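## Task

Lift the green tin from the low bookcase's middle shelf and set it on the bookcase's top surface. The robot must not tip over or finish leaning. The tin only counts if it stays there on its own, not held up by the robot.

## Robot and tools

ROBOT. A simulated Hello Robot Stretch 4 with a single arm: an omni-wheel base, a lift riding up a mast, a telescoping arm that reaches straight out forward, a wrist with yaw, pitch and roll, and a two-finger gripper. It stands about 1.6 m tall, and the base rim is no more than 0.23 m from the base origin. Cameras: head_camera, head_left_camera, head_right_camera (fisheye) and wrist_camera. A loose object may occasionally get a brief nudge from outside.

FRAMES. Base frame: origin on the floor below the base centre, x ahead, y to the left, z up. hand_pose is reported in this frame and marks a point between the fingertips of the open gripper (link pinch); with all wrist joints at 0 its axes line up with the base frame. Its printed position may be slightly wrong. The odometry frame is where the base frame was when the scene began.

execute_actions(actions, cameras). actions is a list holding one action object or nothing; an empty list only reports state and images. An action may contain base, joints or both, plus optional pace and contact_limits; alternatively it is just {"end_of_arm": "enable_torque"}, which re-energises any wrist or gripper motor that shut off, holding it where it is. Motions in one action start at the same moment and may finish at different times.
- base: one key only, each a relative move from where the base last measured itself. translate_m: straight drive in metres, positive forward, -2 to 2. strafe_m: sideways in metres, positive to the left, -2 to 2. rotate_rad: turn in place in radians, positive counter-clockwise seen from above, -3.2 to 3.2.
- joints: absolute targets, keyed by name. lift_m 0 to 1.2 (metres of lift height); arm_m 0 to 0.55 (metres of extension); wrist_yaw_rad -1.134 to 4.276 (0 points forward, positive turns left, 3.14 stowed back, past 3.4 the arm may block it); wrist_pitch_rad -1.117 to 4.259 (0 level, 1.57 pointing down); wrist_roll_rad -1.117 to 4.259 (0 puts both fingers level, positive is clockwise viewed from behind the gripper); gripper_m -0.038 to 0.141 (metres of gap between empty fingertips; negative means the tips press together). Tolerances for done: lift and arm ±0.004, yaw and roll ±0.02, pitch ±0.05, gripper ±0.004. A joint target outside its range is clipped and the result mentions it; any other bad value or unknown key rejects the call with no motion.
- pace: "slow", "default" (if omitted), "fast" or "max". Base speeds are 0.1/0.3/0.4/0.6 m/s and 1/2/3/4 rad/s respectively, lowered when the lift is above 0.2 m (down to 0.3 m/s and 1 rad/s at 1.2 m).
- contact_limits: only {"arm_m": value}, 0 (gentlest) to 0.75 (firmest), default 0.5; sets how hard the arm may push before it halts.
- cameras: list of names or ["all"]; omitted or null gives all; [] gives none.
A joint or the base left out of an action may keep pushing toward an earlier target without the status showing it. Once a result reports a stop, the remaining calls in that same reply are skipped.

wait(seconds): 0 to 10 s with no new command; returns state and images. zoom_image(camera, region): enlarges part of that camera's latest full image; region is [x0, y0, x1, y1] in pixels, origin at top-left, at most 504 by 504. read_manual(section): licence texts only. finished_scene(scene): ends the current scene (give its number) once the last command has been held, reports success, and loads the next task; it is final.

RESULTS. base_status and joint_status: how each motion ended. done (for the base, the wheels turned the full amount even if slipping); off_target (stopped short, may still push); contact_stop_at_<key> (hit something; that part goes slack, a loaded lift can sink, slack wheels can roll); limit_stop_at_<name>, e.g. own_body (self-collision guard; moving away works) or tilt (leaning past 6 degrees; lift, arm and wheels go slack and ignore commands); torque_fault (a wrist or gripper motor overloaded and went limp until enable_torque). on_its_own lists what happened without being commanded; there "held at" is the held target, not the actual position. lidar_m: 12 distances in metres from the base origin, sector 1 straight ahead, continuing counter-clockwise in 30-degree steps (4 left, 7 behind, 10 right); "-" means nothing seen or closer than 0.25 m; it covers roughly 0.15 m up to robot height and misses glass and thin legs. wrist_depth_mm: 7x7 grid of median depths, 100 to 2000 mm, read from top-left. base_odometry counts wheel turns only; heading -3.142 to 3.142, positive left. If turned_by_wheels and turned_by_imu disagree by more than about 0.1 rad, a collision or slip occurred. base_tilt in degrees, forward and right positive, with a fixed offset up to about 1.5. motor_effort: percent of maximum, positive toward higher joint values (for wheel_0, wheel_1, wheel_2 positive turns the base right); bracketed number is the peak in the last action; a level gripper holding a load shifts wrist_pitch_rad effort away from 0.

GRASPING. Command gripper_m smaller than the object's width; going further below squeezes harder and pulls the object toward the wrist, opening pushes it out. Neither the reading nor done proves a grasp; a firm squeeze at gripper_m of 0 or more shows as a clear gripper_m effort change. If fingertips snag on a surface beneath them, raise the lift. To unfold at the start, send lift_m 0.4 with wrist_yaw_rad 0 together.

AVOID. Tipping: do not drive or turn carrying over 1 kg with arm_m above 0.2, especially at fast paces; steady pushes or pulls, high grips and high contact limits also raise the risk. Tilted-up plus rolled wrists (pitch below -0.2 with roll below -0.4 or above 4) invite self-collision stops. Pressing the gripper into things with base or arm motion causes torque faults. Avoid drops, slips, slams and hard pushes, and release the object so it rests on the top by itself before ending the scene.

Each tool is called after "Request:" as name(argument=value, ...), one argument or row to a line, values as JSON.

## Session

Request:
execute_actions(
  actions=[],
)

Scene clock: 0.00 s.
base_odometry: x=+0.000 y=+0.000 heading=+0.000 (m, m, rad; odometry frame)
turned_by_wheels: +0.000 (rad since the last result)
turned_by_imu: +0.000 (rad since the last result)
base_tilt: forward=-1.1 right=+0.6 (deg)
lidar_m: 0.64 0.65 1.05 2.84 2.88 3.48 3.85 1.34 0.92 0.85 0.91 0.69
base_status: not commanded
joint_positions: lift_m=+0.240 arm_m=-0.001 wrist_yaw_rad=+3.102 wrist_pitch_rad=-0.008 wrist_roll_rad=-0.010 gripper_m=+0.057
joint_status: not commanded
motor_effort: lift_m=+20 arm_m=-1 wrist_yaw_rad=+0 wrist_pitch_rad=-7 wrist_roll_rad=+0 gripper_m=-4 wheel_0=+0 wheel_1=+0 wheel_2=+0 (%)
hand_pose: x=-0.1145 y=+0.0988 z=+0.4202 quat_wxyz=(+0.020, +0.004, -0.005, +1.000) (m; base frame)
wrist_depth_mm: - 136 - - - - - / - 118 160 - - - - / - 123 167 - - - - / 140 140 - - - - - / 219 - - - 1983 - 1921 / 226 1397 196 1255 1098 1098 1138 / 223 946 917 - 931 854 854
pictures: head_camera, head_left_camera, head_right_camera, wrist_camera
Images, in order (width x height): head_camera 420x560, head_left_camera 420x672, head_right_camera 420x672, wrist_camera 616x392.

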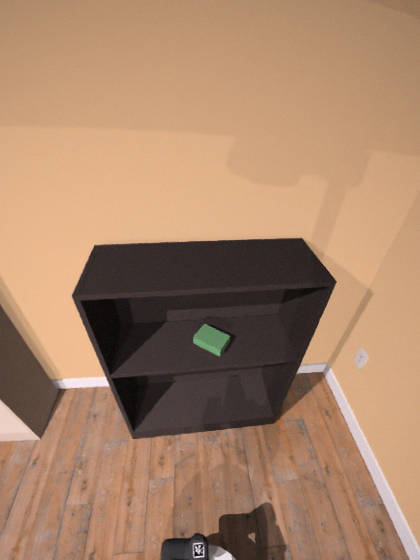

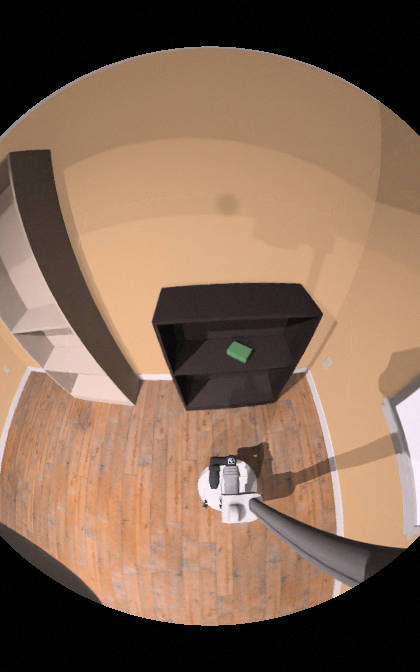

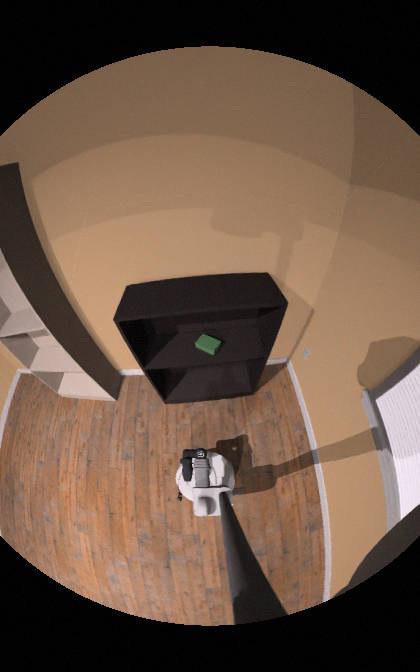

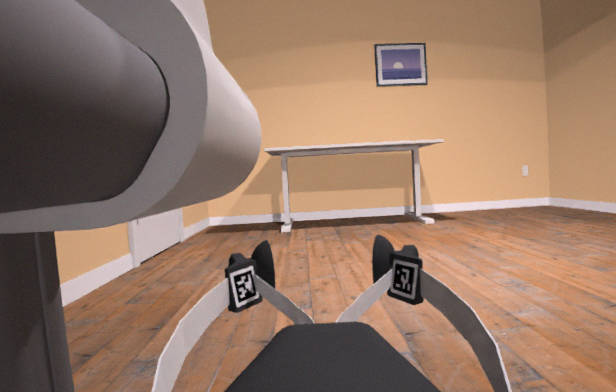

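Request:
execute_actions(
  actions=[
    {"joints":{"lift_m":0.52,"wrist_yaw_rad":0,"gripper_m":0.14},"base":{"strafe_m":0.08}},
  ],
)

Request:
zoom_image(
  camera="head_camera",
  region=[60, 220, 360, 460],
)

Scene clock: 13.23 s.
base_odometry: x=+0.000 y=+0.080 heading=+0.000 (m, m, rad; odometry frame)
turned_by_wheels: +0.000 (rad since the last result)
turned_by_imu: +0.002 (rad since the last result)
base_tilt: forward=-1.0 right=+0.6 (deg)
lidar_m: 0.64 0.68 1.02 2.75 2.82 3.81 3.84 1.47 1.01 0.92 0.96 0.69
base_status: done
joint_positions: lift_m=+0.520 arm_m=-0.001 wrist_yaw_rad=+0.001 wrist_pitch_rad=-0.008 wrist_roll_rad=-0.010 gripper_m=+0.140
joint_status: all done
motor_effort: lift_m=+22(23) arm_m=-1(1) wrist_yaw_rad=-2(7) wrist_pitch_rad=-6(6) wrist_roll_rad=-1(0) gripper_m=-1(5) wheel_0=-1(8) wheel_1=+0(5) wheel_2=+0(0) (%)
hand_pose: x=+0.4588 y=-0.0872 z=+0.7004 quat_wxyz=(+1.000, -0.005, -0.004, +0.000) (m; base frame)
wrist_depth_mm: 442 621 691 683 691 691 615 / 473 654 691 691 699 707 615 / 469 654 699 691 699 699 627 / 477 640 715 715 707 715 634 / 484 544 530 504 488 442 549 / 473 535 723 715 723 723 647 / 809 559 723 - 723 732 654
pictures: head_camera, head_left_camera, head_right_camera, wrist_camera
Images, in order (width x height): head_camera 420x560, head_left_camera 420x672, head_right_camera 420x672, wrist_camera 616x392.

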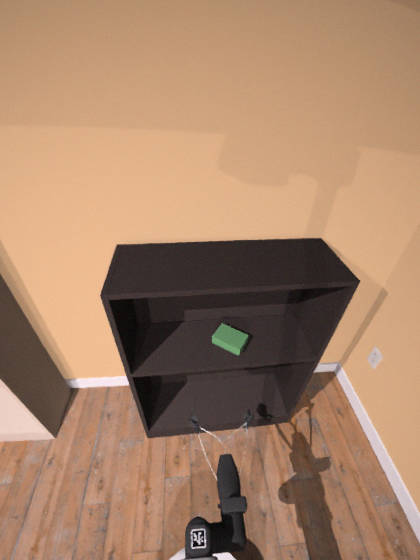

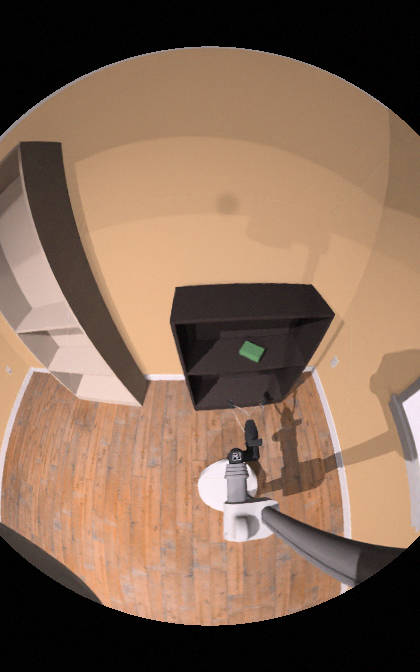

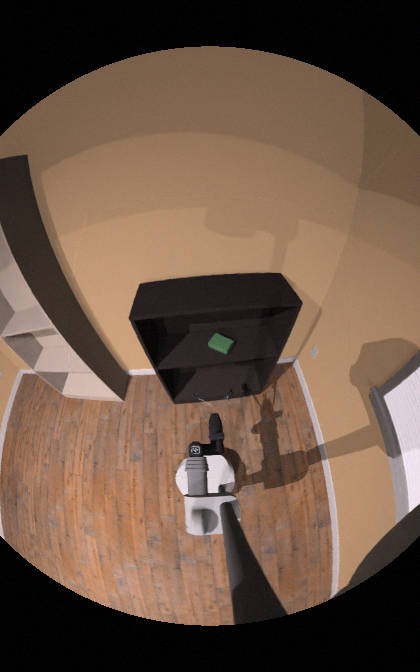

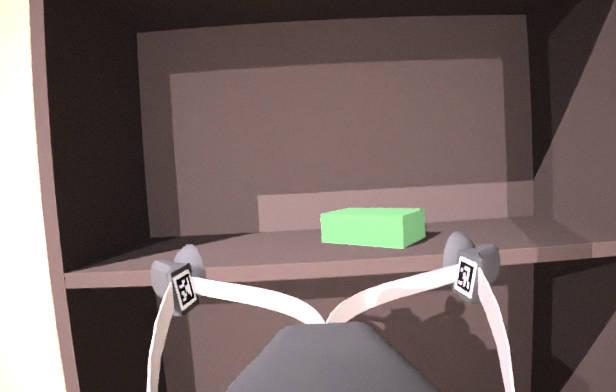

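Region (60, 220, 360, 460) of head_camera's 420x560 image, scaled by 1.680, with more detail than that image has; it fills the top 403 rows of this view, and the rest is white.

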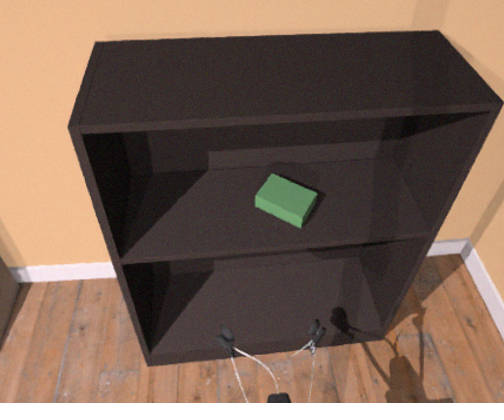

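Request:
execute_actions(
  actions=[
    {"joints":{"lift_m":0.68,"wrist_yaw_rad":0.95,"wrist_pitch_rad":0.35,"arm_m":0.2},"base":{"strafe_m":-0.35}},
  ],
  cameras=["head_camera","wrist_camera"],
)

Request:
execute_actions(
  actions=[
    {"joints":{"arm_m":0.42},"contact_limits":{"arm_m":0.2}},
  ],
  cameras=["head_camera","wrist_camera"],
)

Scene clock: 40.10 s.
base_odometry: x=+0.000 y=-0.270 heading=+0.000 (m, m, rad; odometry frame)
turned_by_wheels: +0.000 (rad since the last result)
turned_by_imu: +0.003 (rad since the last result)
base_tilt: forward=-1.1 right=+0.6 (deg)
lidar_m: 0.64 0.68 1.27 3.09 3.15 3.25 2.73 0.87 0.61 0.59 0.62 0.89
base_status: done
joint_positions: lift_m=+0.680 arm_m=+0.199 wrist_yaw_rad=+0.950 wrist_pitch_rad=+0.352 wrist_roll_rad=-0.010 gripper_m=+0.140
joint_status: all done
motor_effort: lift_m=+22(23) arm_m=+6(7) wrist_yaw_rad=+0(6) wrist_pitch_rad=-5(4) wrist_roll_rad=+0(0) gripper_m=-1(0) wheel_0=-1(7) wheel_1=+1(8) wheel_2=+0(1) (%)
hand_pose: x=+0.5985 y=+0.1694 z=+0.7586 quat_wxyz=(+0.875, -0.084, +0.153, +0.451) (m; base frame)
wrist_depth_mm: - 991 564 634 544 436 375 / - 1576 597 668 569 452 389 / - 1708 640 715 603 477 407 / - - 654 591 569 480 427 / 1808 1708 715 462 410 309 399 / 1366 1308 759 368 325 315 319 / 1138 1118 1118 - 306 281 277
pictures: head_camera, wrist_camera
Images, in order (width x height): head_camera 420x560, wrist_camera 616x392.

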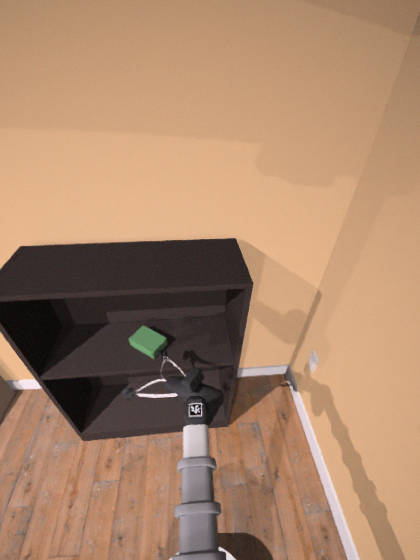

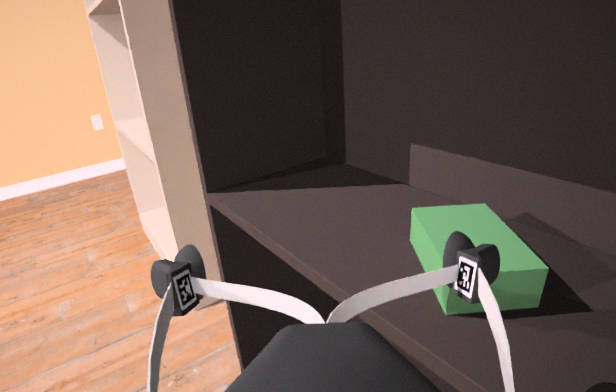

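Scene clock: 41.87 s.
base_odometry: x=+0.000 y=-0.270 heading=+0.000 (m, m, rad; odometry frame)
turned_by_wheels: +0.000 (rad since the last result)
turned_by_imu: +0.001 (rad since the last result)
base_tilt: forward=-1.1 right=+0.6 (deg)
lidar_m: 0.66 0.70 1.28 3.08 3.15 3.21 2.70 0.91 0.62 0.59 0.62 0.88
base_status: not commanded
joint_positions: lift_m=+0.680 arm_m=+0.419 wrist_yaw_rad=+0.950 wrist_pitch_rad=+0.352 wrist_roll_rad=-0.010 gripper_m=+0.140
joint_status: all done
motor_effort: lift_m=+22(22) arm_m=+6(7) wrist_yaw_rad=-1(0) wrist_pitch_rad=-5(5) wrist_roll_rad=+0(1) gripper_m=-1(0) wheel_0=-1(1) wheel_1=+1(1) wheel_2=+0(0) (%)
contact_limits: arm_m 0.2
hand_pose: x=+0.8185 y=+0.1694 z=+0.7586 quat_wxyz=(+0.875, -0.084, +0.153, +0.451) (m; base frame)
wrist_depth_mm: 442 496 508 359 281 226 198 / 459 517 554 387 296 236 205 / 484 539 591 418 314 248 216 / - 554 585 452 332 262 224 / 1708 466 449 433 357 248 235 / 1366 347 277 265 322 273 246 / 1138 301 283 - 290 274 256
pictures: head_camera, wrist_camera
Images, in order (width x height): head_camera 420x560, wrist_camera 616x392.

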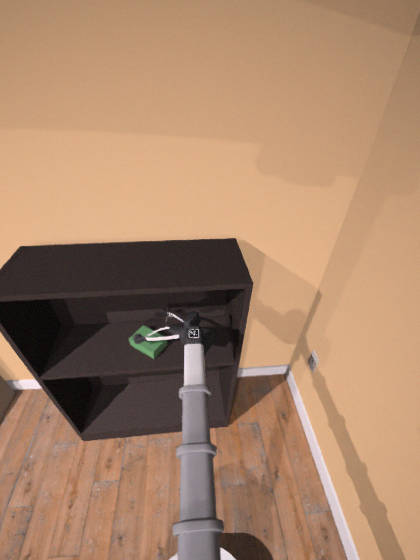

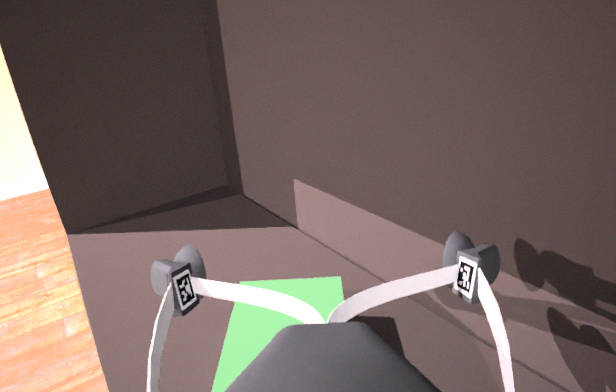

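Request:
execute_actions(
  actions=[
    {"joints":{"arm_m":0.375},"base":{"strafe_m":-0.022}},
  ],
  cameras=[],
)

Request:
execute_actions(
  actions=[
    {"joints":{"lift_m":0.63},"pace":"slow"},
  ],
  cameras=["head_camera","wrist_camera"],
)

Request:
zoom_image(
  camera="head_camera",
  region=[90, 290, 250, 400],
)

Scene clock: 51.57 s.
base_odometry: x=+0.000 y=-0.292 heading=+0.000 (m, m, rad; odometry frame)
turned_by_wheels: +0.000 (rad since the last result)
turned_by_imu: +0.001 (rad since the last result)
base_tilt: forward=-1.0 right=+0.6 (deg)
lidar_m: 0.65 0.68 1.32 3.11 3.13 3.23 2.59 0.90 0.60 0.56 0.57 0.85
base_status: done
joint_positions: lift_m=+0.680 arm_m=+0.376 wrist_yaw_rad=+0.950 wrist_pitch_rad=+0.352 wrist_roll_rad=-0.010 gripper_m=+0.140
joint_status: all done
motor_effort: lift_m=+22(22) arm_m=-6(7) wrist_yaw_rad=+0(0) wrist_pitch_rad=-5(5) wrist_roll_rad=-1(0) gripper_m=-1(0) wheel_0=+1(6) wheel_1=+0(4) wheel_2=+0(2) (%)
hand_pose: x=+0.7757 y=+0.1694 z=+0.7586 quat_wxyz=(+0.875, -0.084, +0.153, +0.451) (m; base frame)
wrist_depth_mm: 466 512 559 427 334 267 234 / 496 535 597 459 351 279 243 / - 559 634 496 370 293 254 / - 569 615 521 397 309 262 / 1808 488 449 357 394 293 273 / 1366 609 329 265 310 309 286 / 1138 1060 294 - 289 277 272
pictures: none
No camera images: the call's "cameras" was empty. Leave "cameras" out to get every camera's image.

Scene clock: 52.87 s.
base_odometry: x=+0.000 y=-0.292 heading=+0.000 (m, m, rad; odometry frame)
turned_by_wheels: +0.000 (rad since the last result)
turned_by_imu: +0.000 (rad since the last result)
base_tilt: forward=-1.0 right=+0.6 (deg)
lidar_m: 0.64 0.70 1.29 3.12 3.15 3.20 2.60 0.88 0.61 0.56 0.58 0.86
base_status: not commanded
joint_positions: lift_m=+0.630 arm_m=+0.376 wrist_yaw_rad=+0.950 wrist_pitch_rad=+0.352 wrist_roll_rad=-0.010 gripper_m=+0.140
joint_status: all done
motor_effort: lift_m=+16(22) arm_m=-6(6) wrist_yaw_rad=+0(0) wrist_pitch_rad=-5(5) wrist_roll_rad=-1(1) gripper_m=+0(0) wheel_0=+1(1) wheel_1=+0(1) wheel_2=+0(0) (%)
hand_pose: x=+0.7757 y=+0.1694 z=+0.7091 quat_wxyz=(+0.875, -0.084, +0.153, +0.451) (m; base frame)
wrist_depth_mm: 466 512 564 427 334 266 233 / 496 535 597 459 347 281 243 / - 559 627 496 370 294 254 / - 508 484 466 392 309 263 / 1708 392 342 266 322 293 273 / 1281 640 226 217 225 251 256 / 1078 1008 234 - 229 220 215
pictures: head_camera, wrist_camera
Images, in order (width x height): head_camera 420x560, wrist_camera 616x392.

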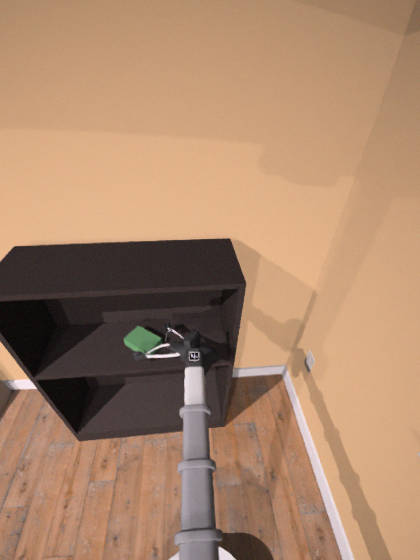

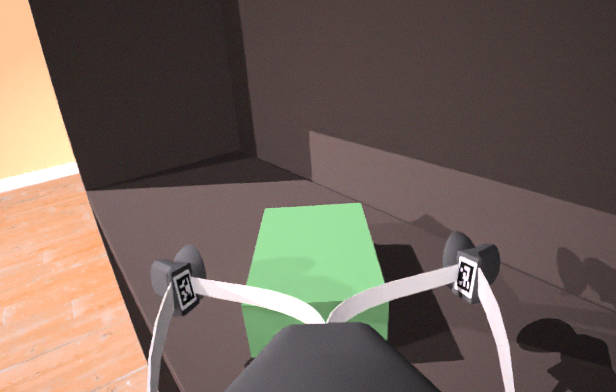

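Region (90, 290, 250, 400) of head_camera's 420x560 image, scaled by 3.150, with more detail than that image has; it fills the top 346 rows of this view, and the rest is white.

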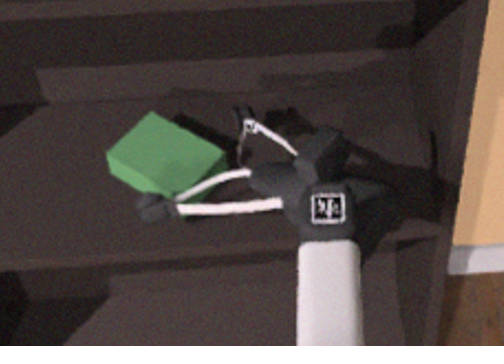

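Request:
execute_actions(
  actions=[
    {"joints":{"lift_m":0.6,"arm_m":0.385},"base":{"strafe_m":0.012},"pace":"slow"},
  ],
  cameras=["head_camera","wrist_camera"],
)

Scene clock: 58.97 s.
base_odometry: x=+0.000 y=-0.280 heading=+0.000 (m, m, rad; odometry frame)
turned_by_wheels: +0.000 (rad since the last result)
turned_by_imu: +0.001 (rad since the last result)
base_tilt: forward=-1.1 right=+0.7 (deg)
lidar_m: 0.65 0.67 1.30 3.11 3.12 3.22 2.67 0.90 0.61 0.57 0.61 0.88
base_status: done
joint_positions: lift_m=+0.600 arm_m=+0.384 wrist_yaw_rad=+0.950 wrist_pitch_rad=+0.352 wrist_roll_rad=-0.010 gripper_m=+0.140
joint_status: all done
motor_effort: lift_m=+16(15) arm_m=+6(8) wrist_yaw_rad=-1(0) wrist_pitch_rad=-5(5) wrist_roll_rad=+0(1) gripper_m=+0(1) wheel_0=-1(4) wheel_1=+1(4) wheel_2=+0(1) (%)
hand_pose: x=+0.7835 y=+0.1694 z=+0.6791 quat_wxyz=(+0.875, -0.084, +0.153, +0.451) (m; base frame)
wrist_depth_mm: 452 504 549 415 322 259 227 / 480 530 585 445 340 272 236 / - 539 591 480 359 286 247 / - 427 410 285 351 300 256 / 1618 324 272 211 257 248 256 / 1255 265 203 193 204 211 214 / 1025 976 201 - 193 185 184
pictures: head_camera, wrist_camera
Images, in order (width x height): head_camera 420x560, wrist_camera 616x392.

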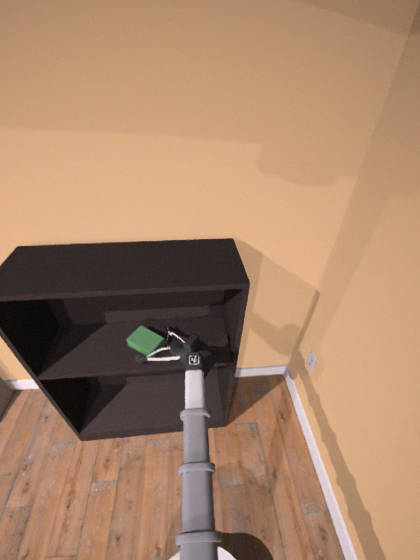

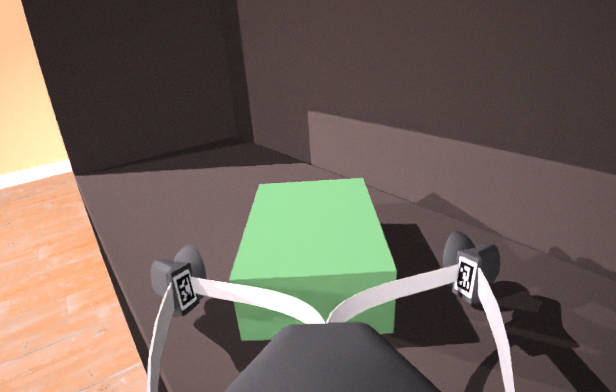

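Request:
execute_actions(
  actions=[
    {"joints":{"lift_m":0.594,"arm_m":0.404},"base":{"strafe_m":0.032},"pace":"slow"},
  ],
  cameras=["wrist_camera"],
)

Request:
execute_actions(
  actions=[
    {"joints":{"gripper_m":0.03}},
  ],
  cameras=["wrist_camera"],
)

Scene clock: 65.83 s.
base_odometry: x=+0.000 y=-0.248 heading=+0.000 (m, m, rad; odometry frame)
turned_by_wheels: +0.000 (rad since the last result)
turned_by_imu: +0.001 (rad since the last result)
base_tilt: forward=-1.1 right=+0.6 (deg)
lidar_m: 0.66 0.68 1.25 3.08 3.14 3.24 2.82 0.96 0.64 0.60 0.63 0.67
base_status: done
joint_positions: lift_m=+0.594 arm_m=+0.403 wrist_yaw_rad=+0.950 wrist_pitch_rad=+0.352 wrist_roll_rad=-0.010 gripper_m=+0.140
joint_status: all done
motor_effort: lift_m=+16(16) arm_m=+6(7) wrist_yaw_rad=-1(0) wrist_pitch_rad=-5(5) wrist_roll_rad=-1(1) gripper_m=-1(0) wheel_0=+0(4) wheel_1=+1(4) wheel_2=+0(1) (%)
hand_pose: x=+0.8025 y=+0.1694 z=+0.6731 quat_wxyz=(+0.875, -0.084, +0.153, +0.451) (m; base frame)
wrist_depth_mm: 427 477 517 382 298 241 209 / 442 492 549 410 314 251 217 / 477 517 559 445 334 264 229 / - 410 392 267 320 277 239 / 1576 298 262 200 218 236 246 / 1229 233 199 181 187 204 206 / 1025 198 194 - 186 178 178
pictures: wrist_camera
Images, in order (width x height): wrist_camera 616x392.

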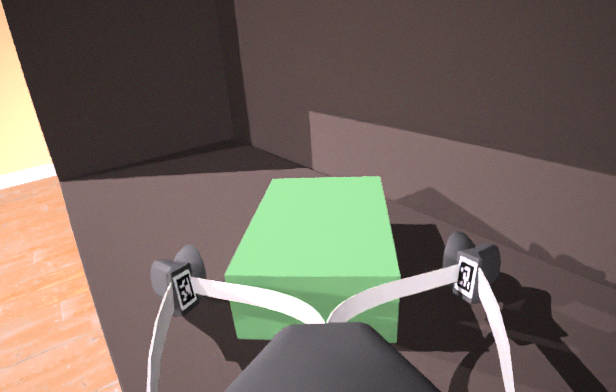

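Scene clock: 67.93 s.
base_odometry: x=+0.000 y=-0.248 heading=+0.000 (m, m, rad; odometry frame)
turned_by_wheels: +0.000 (rad since the last result)
turned_by_imu: +0.001 (rad since the last result)
base_tilt: forward=-1.0 right=+0.6 (deg)
lidar_m: 0.66 0.68 1.29 3.07 3.12 3.22 2.81 0.98 0.64 0.59 0.64 0.70
base_status: not commanded
joint_positions: lift_m=+0.594 arm_m=+0.403 wrist_yaw_rad=+0.950 wrist_pitch_rad=+0.353 wrist_roll_rad=-0.010 gripper_m=+0.031
joint_status: all done
motor_effort: lift_m=+16(16) arm_m=+6(6) wrist_yaw_rad=-1(0) wrist_pitch_rad=-8(7) wrist_roll_rad=+0(0) gripper_m=-33(34) wheel_0=-1(0) wheel_1=+0(0) wheel_2=+0(0) (%)
hand_pose: x=+0.8025 y=+0.1693 z=+0.6728 quat_wxyz=(+0.875, -0.084, +0.154, +0.451) (m; base frame)
wrist_depth_mm: 427 477 517 382 300 239 209 / 445 500 549 413 314 251 219 / 477 517 559 445 334 264 229 / - 407 387 254 317 278 239 / 1576 296 263 189 191 262 245 / 1229 233 181 173 173 178 206 / 1025 195 188 - 184 177 177
pictures: wrist_camera
Images, in order (width x height): wrist_camera 616x392.

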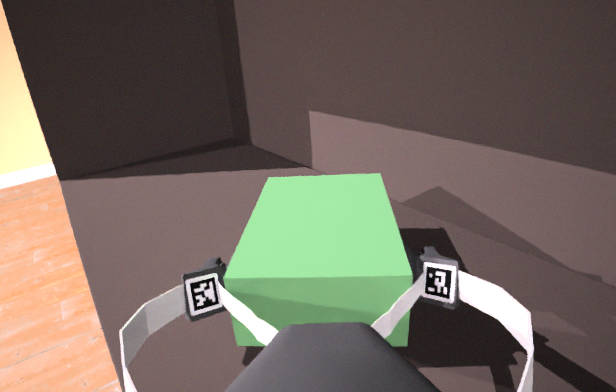

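Got pushed slightly by the strips, but gripped.

Request:
execute_actions(
  actions=[
    {"joints":{"lift_m":0.64},"pace":"slow"},
  ],
  cameras=["wrist_camera"],
)

Request:
execute_actions(
  actions=[
    {"joints":{"arm_m":0.1}},
  ],
  cameras=["wrist_camera","head_camera"],
)

Scene clock: 73.03 s.
base_odometry: x=+0.000 y=-0.248 heading=+0.000 (m, m, rad; odometry frame)
turned_by_wheels: +0.000 (rad since the last result)
turned_by_imu: +0.001 (rad since the last result)
base_tilt: forward=-1.1 right=+0.7 (deg)
lidar_m: 0.66 0.69 1.27 3.08 3.13 3.20 2.82 0.96 0.64 0.61 0.65 0.70
base_status: not commanded
joint_positions: lift_m=+0.640 arm_m=+0.403 wrist_yaw_rad=+0.950 wrist_pitch_rad=+0.353 wrist_roll_rad=-0.010 gripper_m=+0.031
joint_status: all done
motor_effort: lift_m=+22(23) arm_m=+6(6) wrist_yaw_rad=+0(0) wrist_pitch_rad=-7(8) wrist_roll_rad=+0(0) gripper_m=-33(32) wheel_0=+0(0) wheel_1=+0(0) wheel_2=+0(0) (%)
hand_pose: x=+0.8024 y=+0.1693 z=+0.7183 quat_wxyz=(+0.875, -0.084, +0.154, +0.451) (m; base frame)
wrist_depth_mm: 424 477 517 382 300 239 210 / 442 496 549 410 314 252 218 / 477 517 585 449 332 264 229 / - 512 508 254 325 278 239 / 1708 384 342 189 191 286 249 / 1308 301 181 173 173 178 256 / 1078 255 243 - 239 229 225
pictures: wrist_camera
Images, in order (width x height): wrist_camera 616x392.

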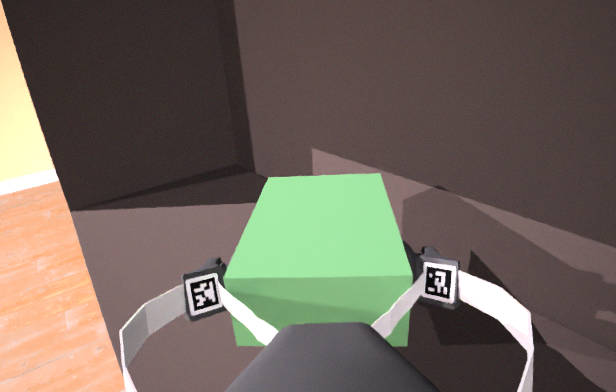

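Scene clock: 75.07 s.
base_odometry: x=+0.000 y=-0.248 heading=+0.000 (m, m, rad; odometry frame)
turned_by_wheels: +0.000 (rad since the last result)
turned_by_imu: +0.001 (rad since the last result)
base_tilt: forward=-1.1 right=+0.6 (deg)
lidar_m: 0.66 0.54 1.26 3.08 3.15 3.22 2.82 0.97 0.65 0.60 0.63 0.71
base_status: not commanded
joint_positions: lift_m=+0.640 arm_m=+0.101 wrist_yaw_rad=+0.950 wrist_pitch_rad=+0.353 wrist_roll_rad=-0.010 gripper_m=+0.031
joint_status: all done
motor_effort: lift_m=+23(23) arm_m=-6(6) wrist_yaw_rad=-1(1) wrist_pitch_rad=-9(9) wrist_roll_rad=+0(1) gripper_m=-32(33) wheel_0=+0(0) wheel_1=+0(1) wheel_2=+0(0) (%)
hand_pose: x=+0.5005 y=+0.1693 z=+0.7182 quat_wxyz=(+0.875, -0.085, +0.154, +0.451) (m; base frame)
wrist_depth_mm: - 1618 991 627 661 530 452 / - 1756 1060 661 691 549 473 / - - 1138 668 668 569 492 / - - 1255 254 436 455 439 / 1661 1661 1255 188 191 349 334 / 1308 1255 180 173 173 177 424 / 1098 1060 1060 - 842 715 591
pictures: head_camera, wrist_camera
Images, in order (width x height): head_camera 420x560, wrist_camera 616x392.

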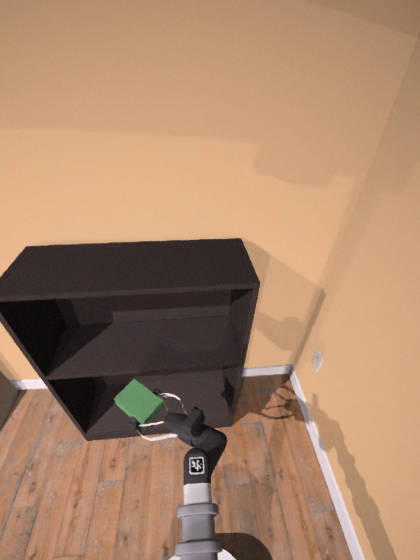

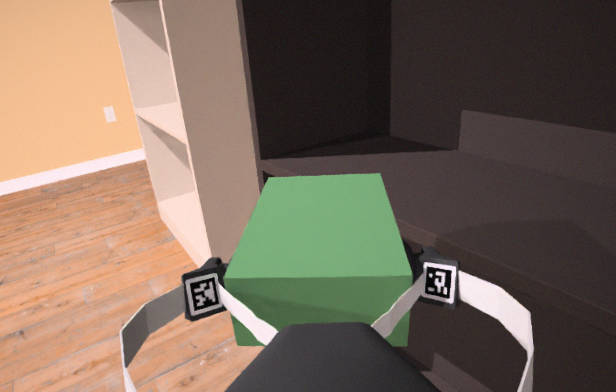

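Request:
execute_actions(
  actions=[
    {"joints":{"lift_m":1.07,"arm_m":0.07}},
  ],
  cameras=["wrist_camera","head_camera"],
)

Scene clock: 80.83 s.
base_odometry: x=+0.000 y=-0.248 heading=+0.000 (m, m, rad; odometry frame)
turned_by_wheels: +0.000 (rad since the last result)
turned_by_imu: +0.002 (rad since the last result)
base_tilt: forward=-1.1 right=+0.5 (deg)
lidar_m: 0.66 0.52 1.28 3.06 3.14 3.23 2.85 0.97 0.65 0.59 0.63 0.72
base_status: not commanded
joint_positions: lift_m=+1.070 arm_m=+0.071 wrist_yaw_rad=+0.950 wrist_pitch_rad=+0.353 wrist_roll_rad=-0.010 gripper_m=+0.031
joint_status: all done
motor_effort: lift_m=+23(25) arm_m=-6(7) wrist_yaw_rad=-1(1) wrist_pitch_rad=-9(8) wrist_roll_rad=-1(1) gripper_m=-33(33) wheel_0=+0(0) wheel_1=+0(0) wheel_2=+0(0) (%)
hand_pose: x=+0.4705 y=+0.1693 z=+1.1482 quat_wxyz=(+0.875, -0.085, +0.154, +0.451) (m; base frame)
wrist_depth_mm: - 1661 1060 1025 778 627 530 / - - 1118 1078 820 647 554 / - - 1205 1098 768 661 569 / - - 1281 254 469 484 473 / - - 1255 189 191 384 357 / 1983 1863 181 173 173 178 580 / 1618 1618 1576 - 768 723 621
pictures: head_camera, wrist_camera
Images, in order (width x height): head_camera 420x560, wrist_camera 616x392.

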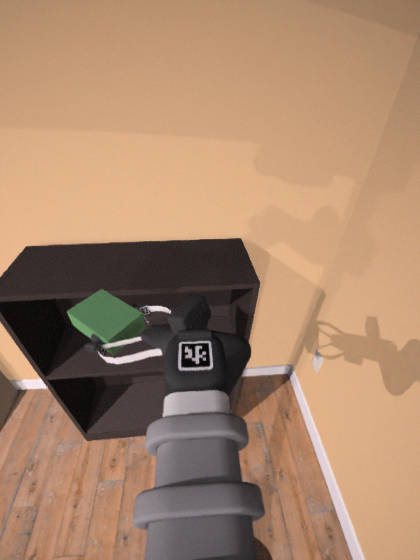

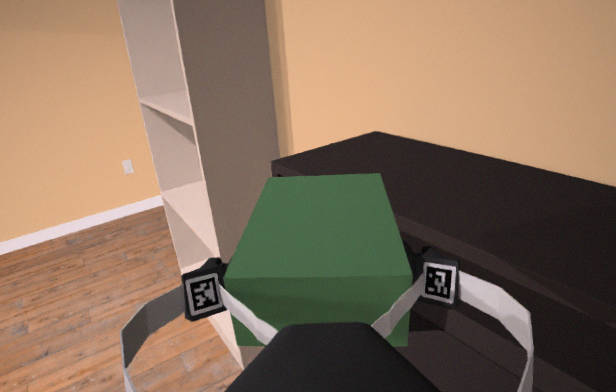

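Request:
execute_actions(
  actions=[
    {"joints":{"arm_m":0.39},"contact_limits":{"arm_m":0.2}},
  ],
  cameras=["wrist_camera"],
)

Request:
execute_actions(
  actions=[
    {"joints":{"lift_m":1.04},"pace":"slow"},
  ],
  cameras=["wrist_camera","head_camera"],
)

Scene clock: 87.23 s.
base_odometry: x=+0.000 y=-0.248 heading=+0.000 (m, m, rad; odometry frame)
turned_by_wheels: +0.000 (rad since the last result)
turned_by_imu: +0.002 (rad since the last result)
base_tilt: forward=-1.1 right=+0.7 (deg)
lidar_m: 0.65 0.70 1.28 3.07 3.11 3.24 2.82 0.98 0.64 0.60 0.64 0.70
base_status: not commanded
joint_positions: lift_m=+1.070 arm_m=+0.389 wrist_yaw_rad=+0.950 wrist_pitch_rad=+0.353 wrist_roll_rad=-0.010 gripper_m=+0.031
joint_status: all done
motor_effort: lift_m=+23(22) arm_m=+6(7) wrist_yaw_rad=-1(0) wrist_pitch_rad=-9(9) wrist_roll_rad=+0(0) gripper_m=-34(32) wheel_0=+0(0) wheel_1=+0(1) wheel_2=+1(0) (%)
contact_limits: arm_m 0.2
hand_pose: x=+0.7884 y=+0.1693 z=+1.1482 quat_wxyz=(+0.875, -0.085, +0.154, +0.451) (m; base frame)
wrist_depth_mm: 854 917 741 508 394 312 272 / 1499 960 820 549 413 327 279 / - 1008 931 591 439 343 291 / - 976 539 254 424 359 304 / - 413 364 188 191 366 317 / - 338 181 173 173 178 312 / 1618 1098 260 - 257 246 241
pictures: wrist_camera
Images, in order (width x height): wrist_camera 616x392.

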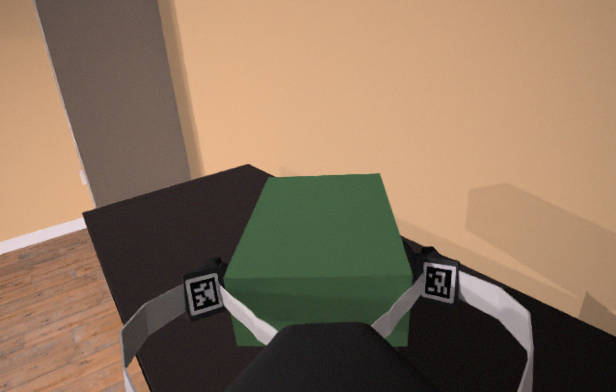

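Scene clock: 88.30 s.
base_odometry: x=+0.000 y=-0.248 heading=+0.000 (m, m, rad; odometry frame)
turned_by_wheels: +0.000 (rad since the last result)
turned_by_imu: +0.000 (rad since the last result)
base_tilt: forward=-1.1 right=+0.7 (deg)
lidar_m: 0.63 0.68 1.28 3.06 3.14 3.22 2.84 0.96 0.66 0.60 0.63 0.72
base_status: not commanded
joint_positions: lift_m=+1.040 arm_m=+0.389 wrist_yaw_rad=+0.950 wrist_pitch_rad=+0.353 wrist_roll_rad=-0.010 gripper_m=+0.031
joint_status: all done
motor_effort: lift_m=+16(23) arm_m=+6(6) wrist_yaw_rad=+0(1) wrist_pitch_rad=-8(8) wrist_roll_rad=+0(0) gripper_m=-34(33) wheel_0=+0(0) wheel_1=+1(0) wheel_2=+0(0) (%)
hand_pose: x=+0.7884 y=+0.1693 z=+1.1187 quat_wxyz=(+0.875, -0.085, +0.154, +0.451) (m; base frame)
wrist_depth_mm: 842 917 741 508 392 312 272 / 1499 946 820 549 413 327 281 / - 1008 878 585 436 342 291 / - 488 466 253 421 359 304 / - 357 314 188 191 315 314 / 1983 290 181 173 173 178 246 / 1618 1060 224 - 220 212 208
pictures: head_camera, wrist_camera
Images, in order (width x height): head_camera 420x560, wrist_camera 616x392.

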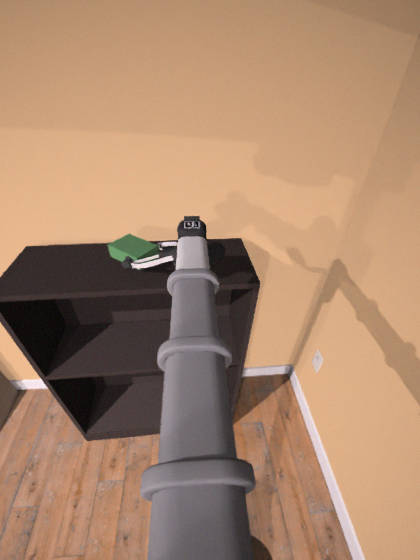

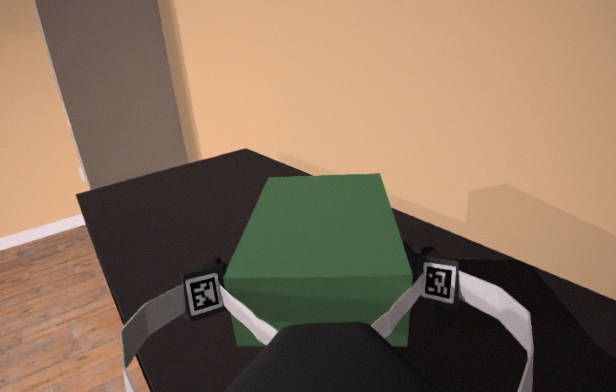

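Request:
execute_actions(
  actions=[
    {"joints":{"lift_m":1.012},"pace":"slow"},
  ],
  cameras=[],
)

Request:
execute_actions(
  actions=[
    {"joints":{"gripper_m":0.135}},
  ],
  cameras=["wrist_camera"],
)

Request:
execute_actions(
  actions=[
    {"joints":{"lift_m":1.09}},
  ],
  cameras=["wrist_camera","head_camera"],
)

Scene clock: 95.73 s.
base_odometry: x=+0.000 y=-0.248 heading=+0.000 (m, m, rad; odometry frame)
turned_by_wheels: +0.000 (rad since the last result)
turned_by_imu: +0.001 (rad since the last result)
base_tilt: forward=-1.0 right=+0.7 (deg)
lidar_m: 0.66 0.69 1.27 3.07 3.14 3.25 2.83 0.98 0.65 0.60 0.63 0.74
base_status: not commanded
joint_positions: lift_m=+1.012 arm_m=+0.389 wrist_yaw_rad=+0.950 wrist_pitch_rad=+0.353 wrist_roll_rad=-0.010 gripper_m=+0.031
joint_status: all done
motor_effort: lift_m=+16(15) arm_m=+6(6) wrist_yaw_rad=-1(1) wrist_pitch_rad=-8(9) wrist_roll_rad=-1(0) gripper_m=-33(35) wheel_0=+0(0) wheel_1=+1(0) wheel_2=+0(0) (%)
hand_pose: x=+0.7884 y=+0.1693 z=+1.0907 quat_wxyz=(+0.875, -0.085, +0.154, +0.451) (m; base frame)
wrist_depth_mm: 854 917 732 508 392 312 271 / 1430 960 820 554 410 327 281 / - 976 615 549 439 342 291 / - 413 394 254 340 351 304 / - 303 266 189 191 265 259 / 1863 247 181 173 173 178 208 / 1576 1060 190 - 187 179 179
pictures: none
No camera images: the call's "cameras" was empty. Leave "cameras" out to get every camera's image.

Scene clock: 97.73 s.
base_odometry: x=+0.000 y=-0.248 heading=+0.000 (m, m, rad; odometry frame)
turned_by_wheels: +0.000 (rad since the last result)
turned_by_imu: +0.001 (rad since the last result)
base_tilt: forward=-1.0 right=+0.6 (deg)
lidar_m: 0.65 0.67 1.29 3.08 3.13 3.21 2.86 0.97 0.64 0.60 0.63 0.70
base_status: not commanded
joint_positions: lift_m=+1.012 arm_m=+0.389 wrist_yaw_rad=+0.950 wrist_pitch_rad=+0.353 wrist_roll_rad=-0.010 gripper_m=+0.135
joint_status: all done
motor_effort: lift_m=+16(16) arm_m=+6(6) wrist_yaw_rad=+0(1) wrist_pitch_rad=-7(8) wrist_roll_rad=-1(0) gripper_m=+0(33) wheel_0=+0(1) wheel_1=+0(0) wheel_2=+0(0) (%)
hand_pose: x=+0.7885 y=+0.1694 z=+1.0908 quat_wxyz=(+0.875, -0.084, +0.154, +0.451) (m; base frame)
wrist_depth_mm: 854 931 732 512 392 312 271 / 1499 960 820 549 410 327 279 / - 991 615 549 436 345 291 / - 415 397 273 340 349 304 / - 304 277 204 211 251 260 / 1921 247 205 189 196 204 208 / 1537 1499 196 - 188 180 180
pictures: wrist_camera
Images, in order (width x height): wrist_camera 616x392.

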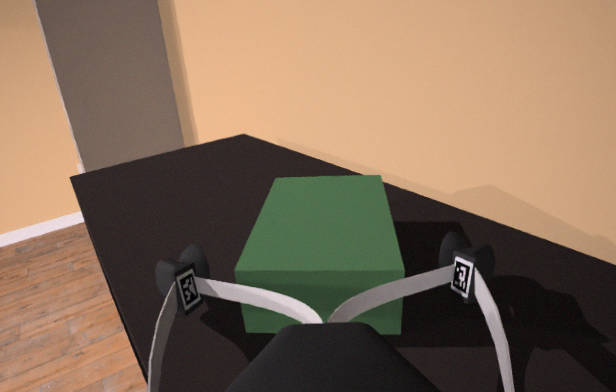

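Scene clock: 99.03 s.
base_odometry: x=+0.000 y=-0.248 heading=+0.000 (m, m, rad; odometry frame)
turned_by_wheels: +0.000 (rad since the last result)
turned_by_imu: +0.000 (rad since the last result)
base_tilt: forward=-1.0 right=+0.6 (deg)
lidar_m: 0.65 0.68 1.27 3.08 3.14 3.25 2.83 0.96 0.64 0.59 0.63 0.68
base_status: not commanded
joint_positions: lift_m=+1.090 arm_m=+0.389 wrist_yaw_rad=+0.950 wrist_pitch_rad=+0.352 wrist_roll_rad=-0.010 gripper_m=+0.135
joint_status: all done
motor_effort: lift_m=+22(24) arm_m=+6(6) wrist_yaw_rad=+0(1) wrist_pitch_rad=-7(7) wrist_roll_rad=-1(1) gripper_m=-1(1) wheel_0=+0(0) wheel_1=+0(0) wheel_2=+0(0) (%)
hand_pose: x=+0.7885 y=+0.1694 z=+1.1684 quat_wxyz=(+0.875, -0.084, +0.154, +0.451) (m; base frame)
wrist_depth_mm: 842 917 741 512 392 312 271 / 1499 946 820 549 413 325 281 / - 1008 917 591 436 343 291 / - 1025 591 580 466 362 304 / - 455 439 424 427 345 315 / - 368 319 256 268 304 327 / 1661 1576 296 - 282 270 265
pictures: head_camera, wrist_camera
Images, in order (width x height): head_camera 420x560, wrist_camera 616x392.

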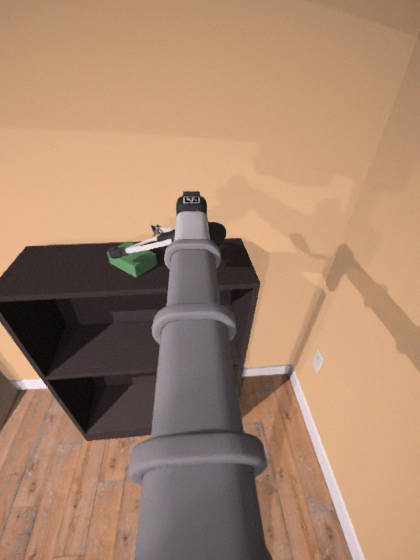

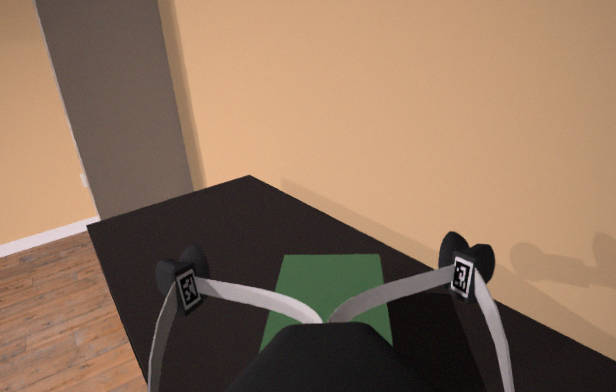

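Request:
finished_scene(
  scene=1,
)

The scene is finished: the task was done.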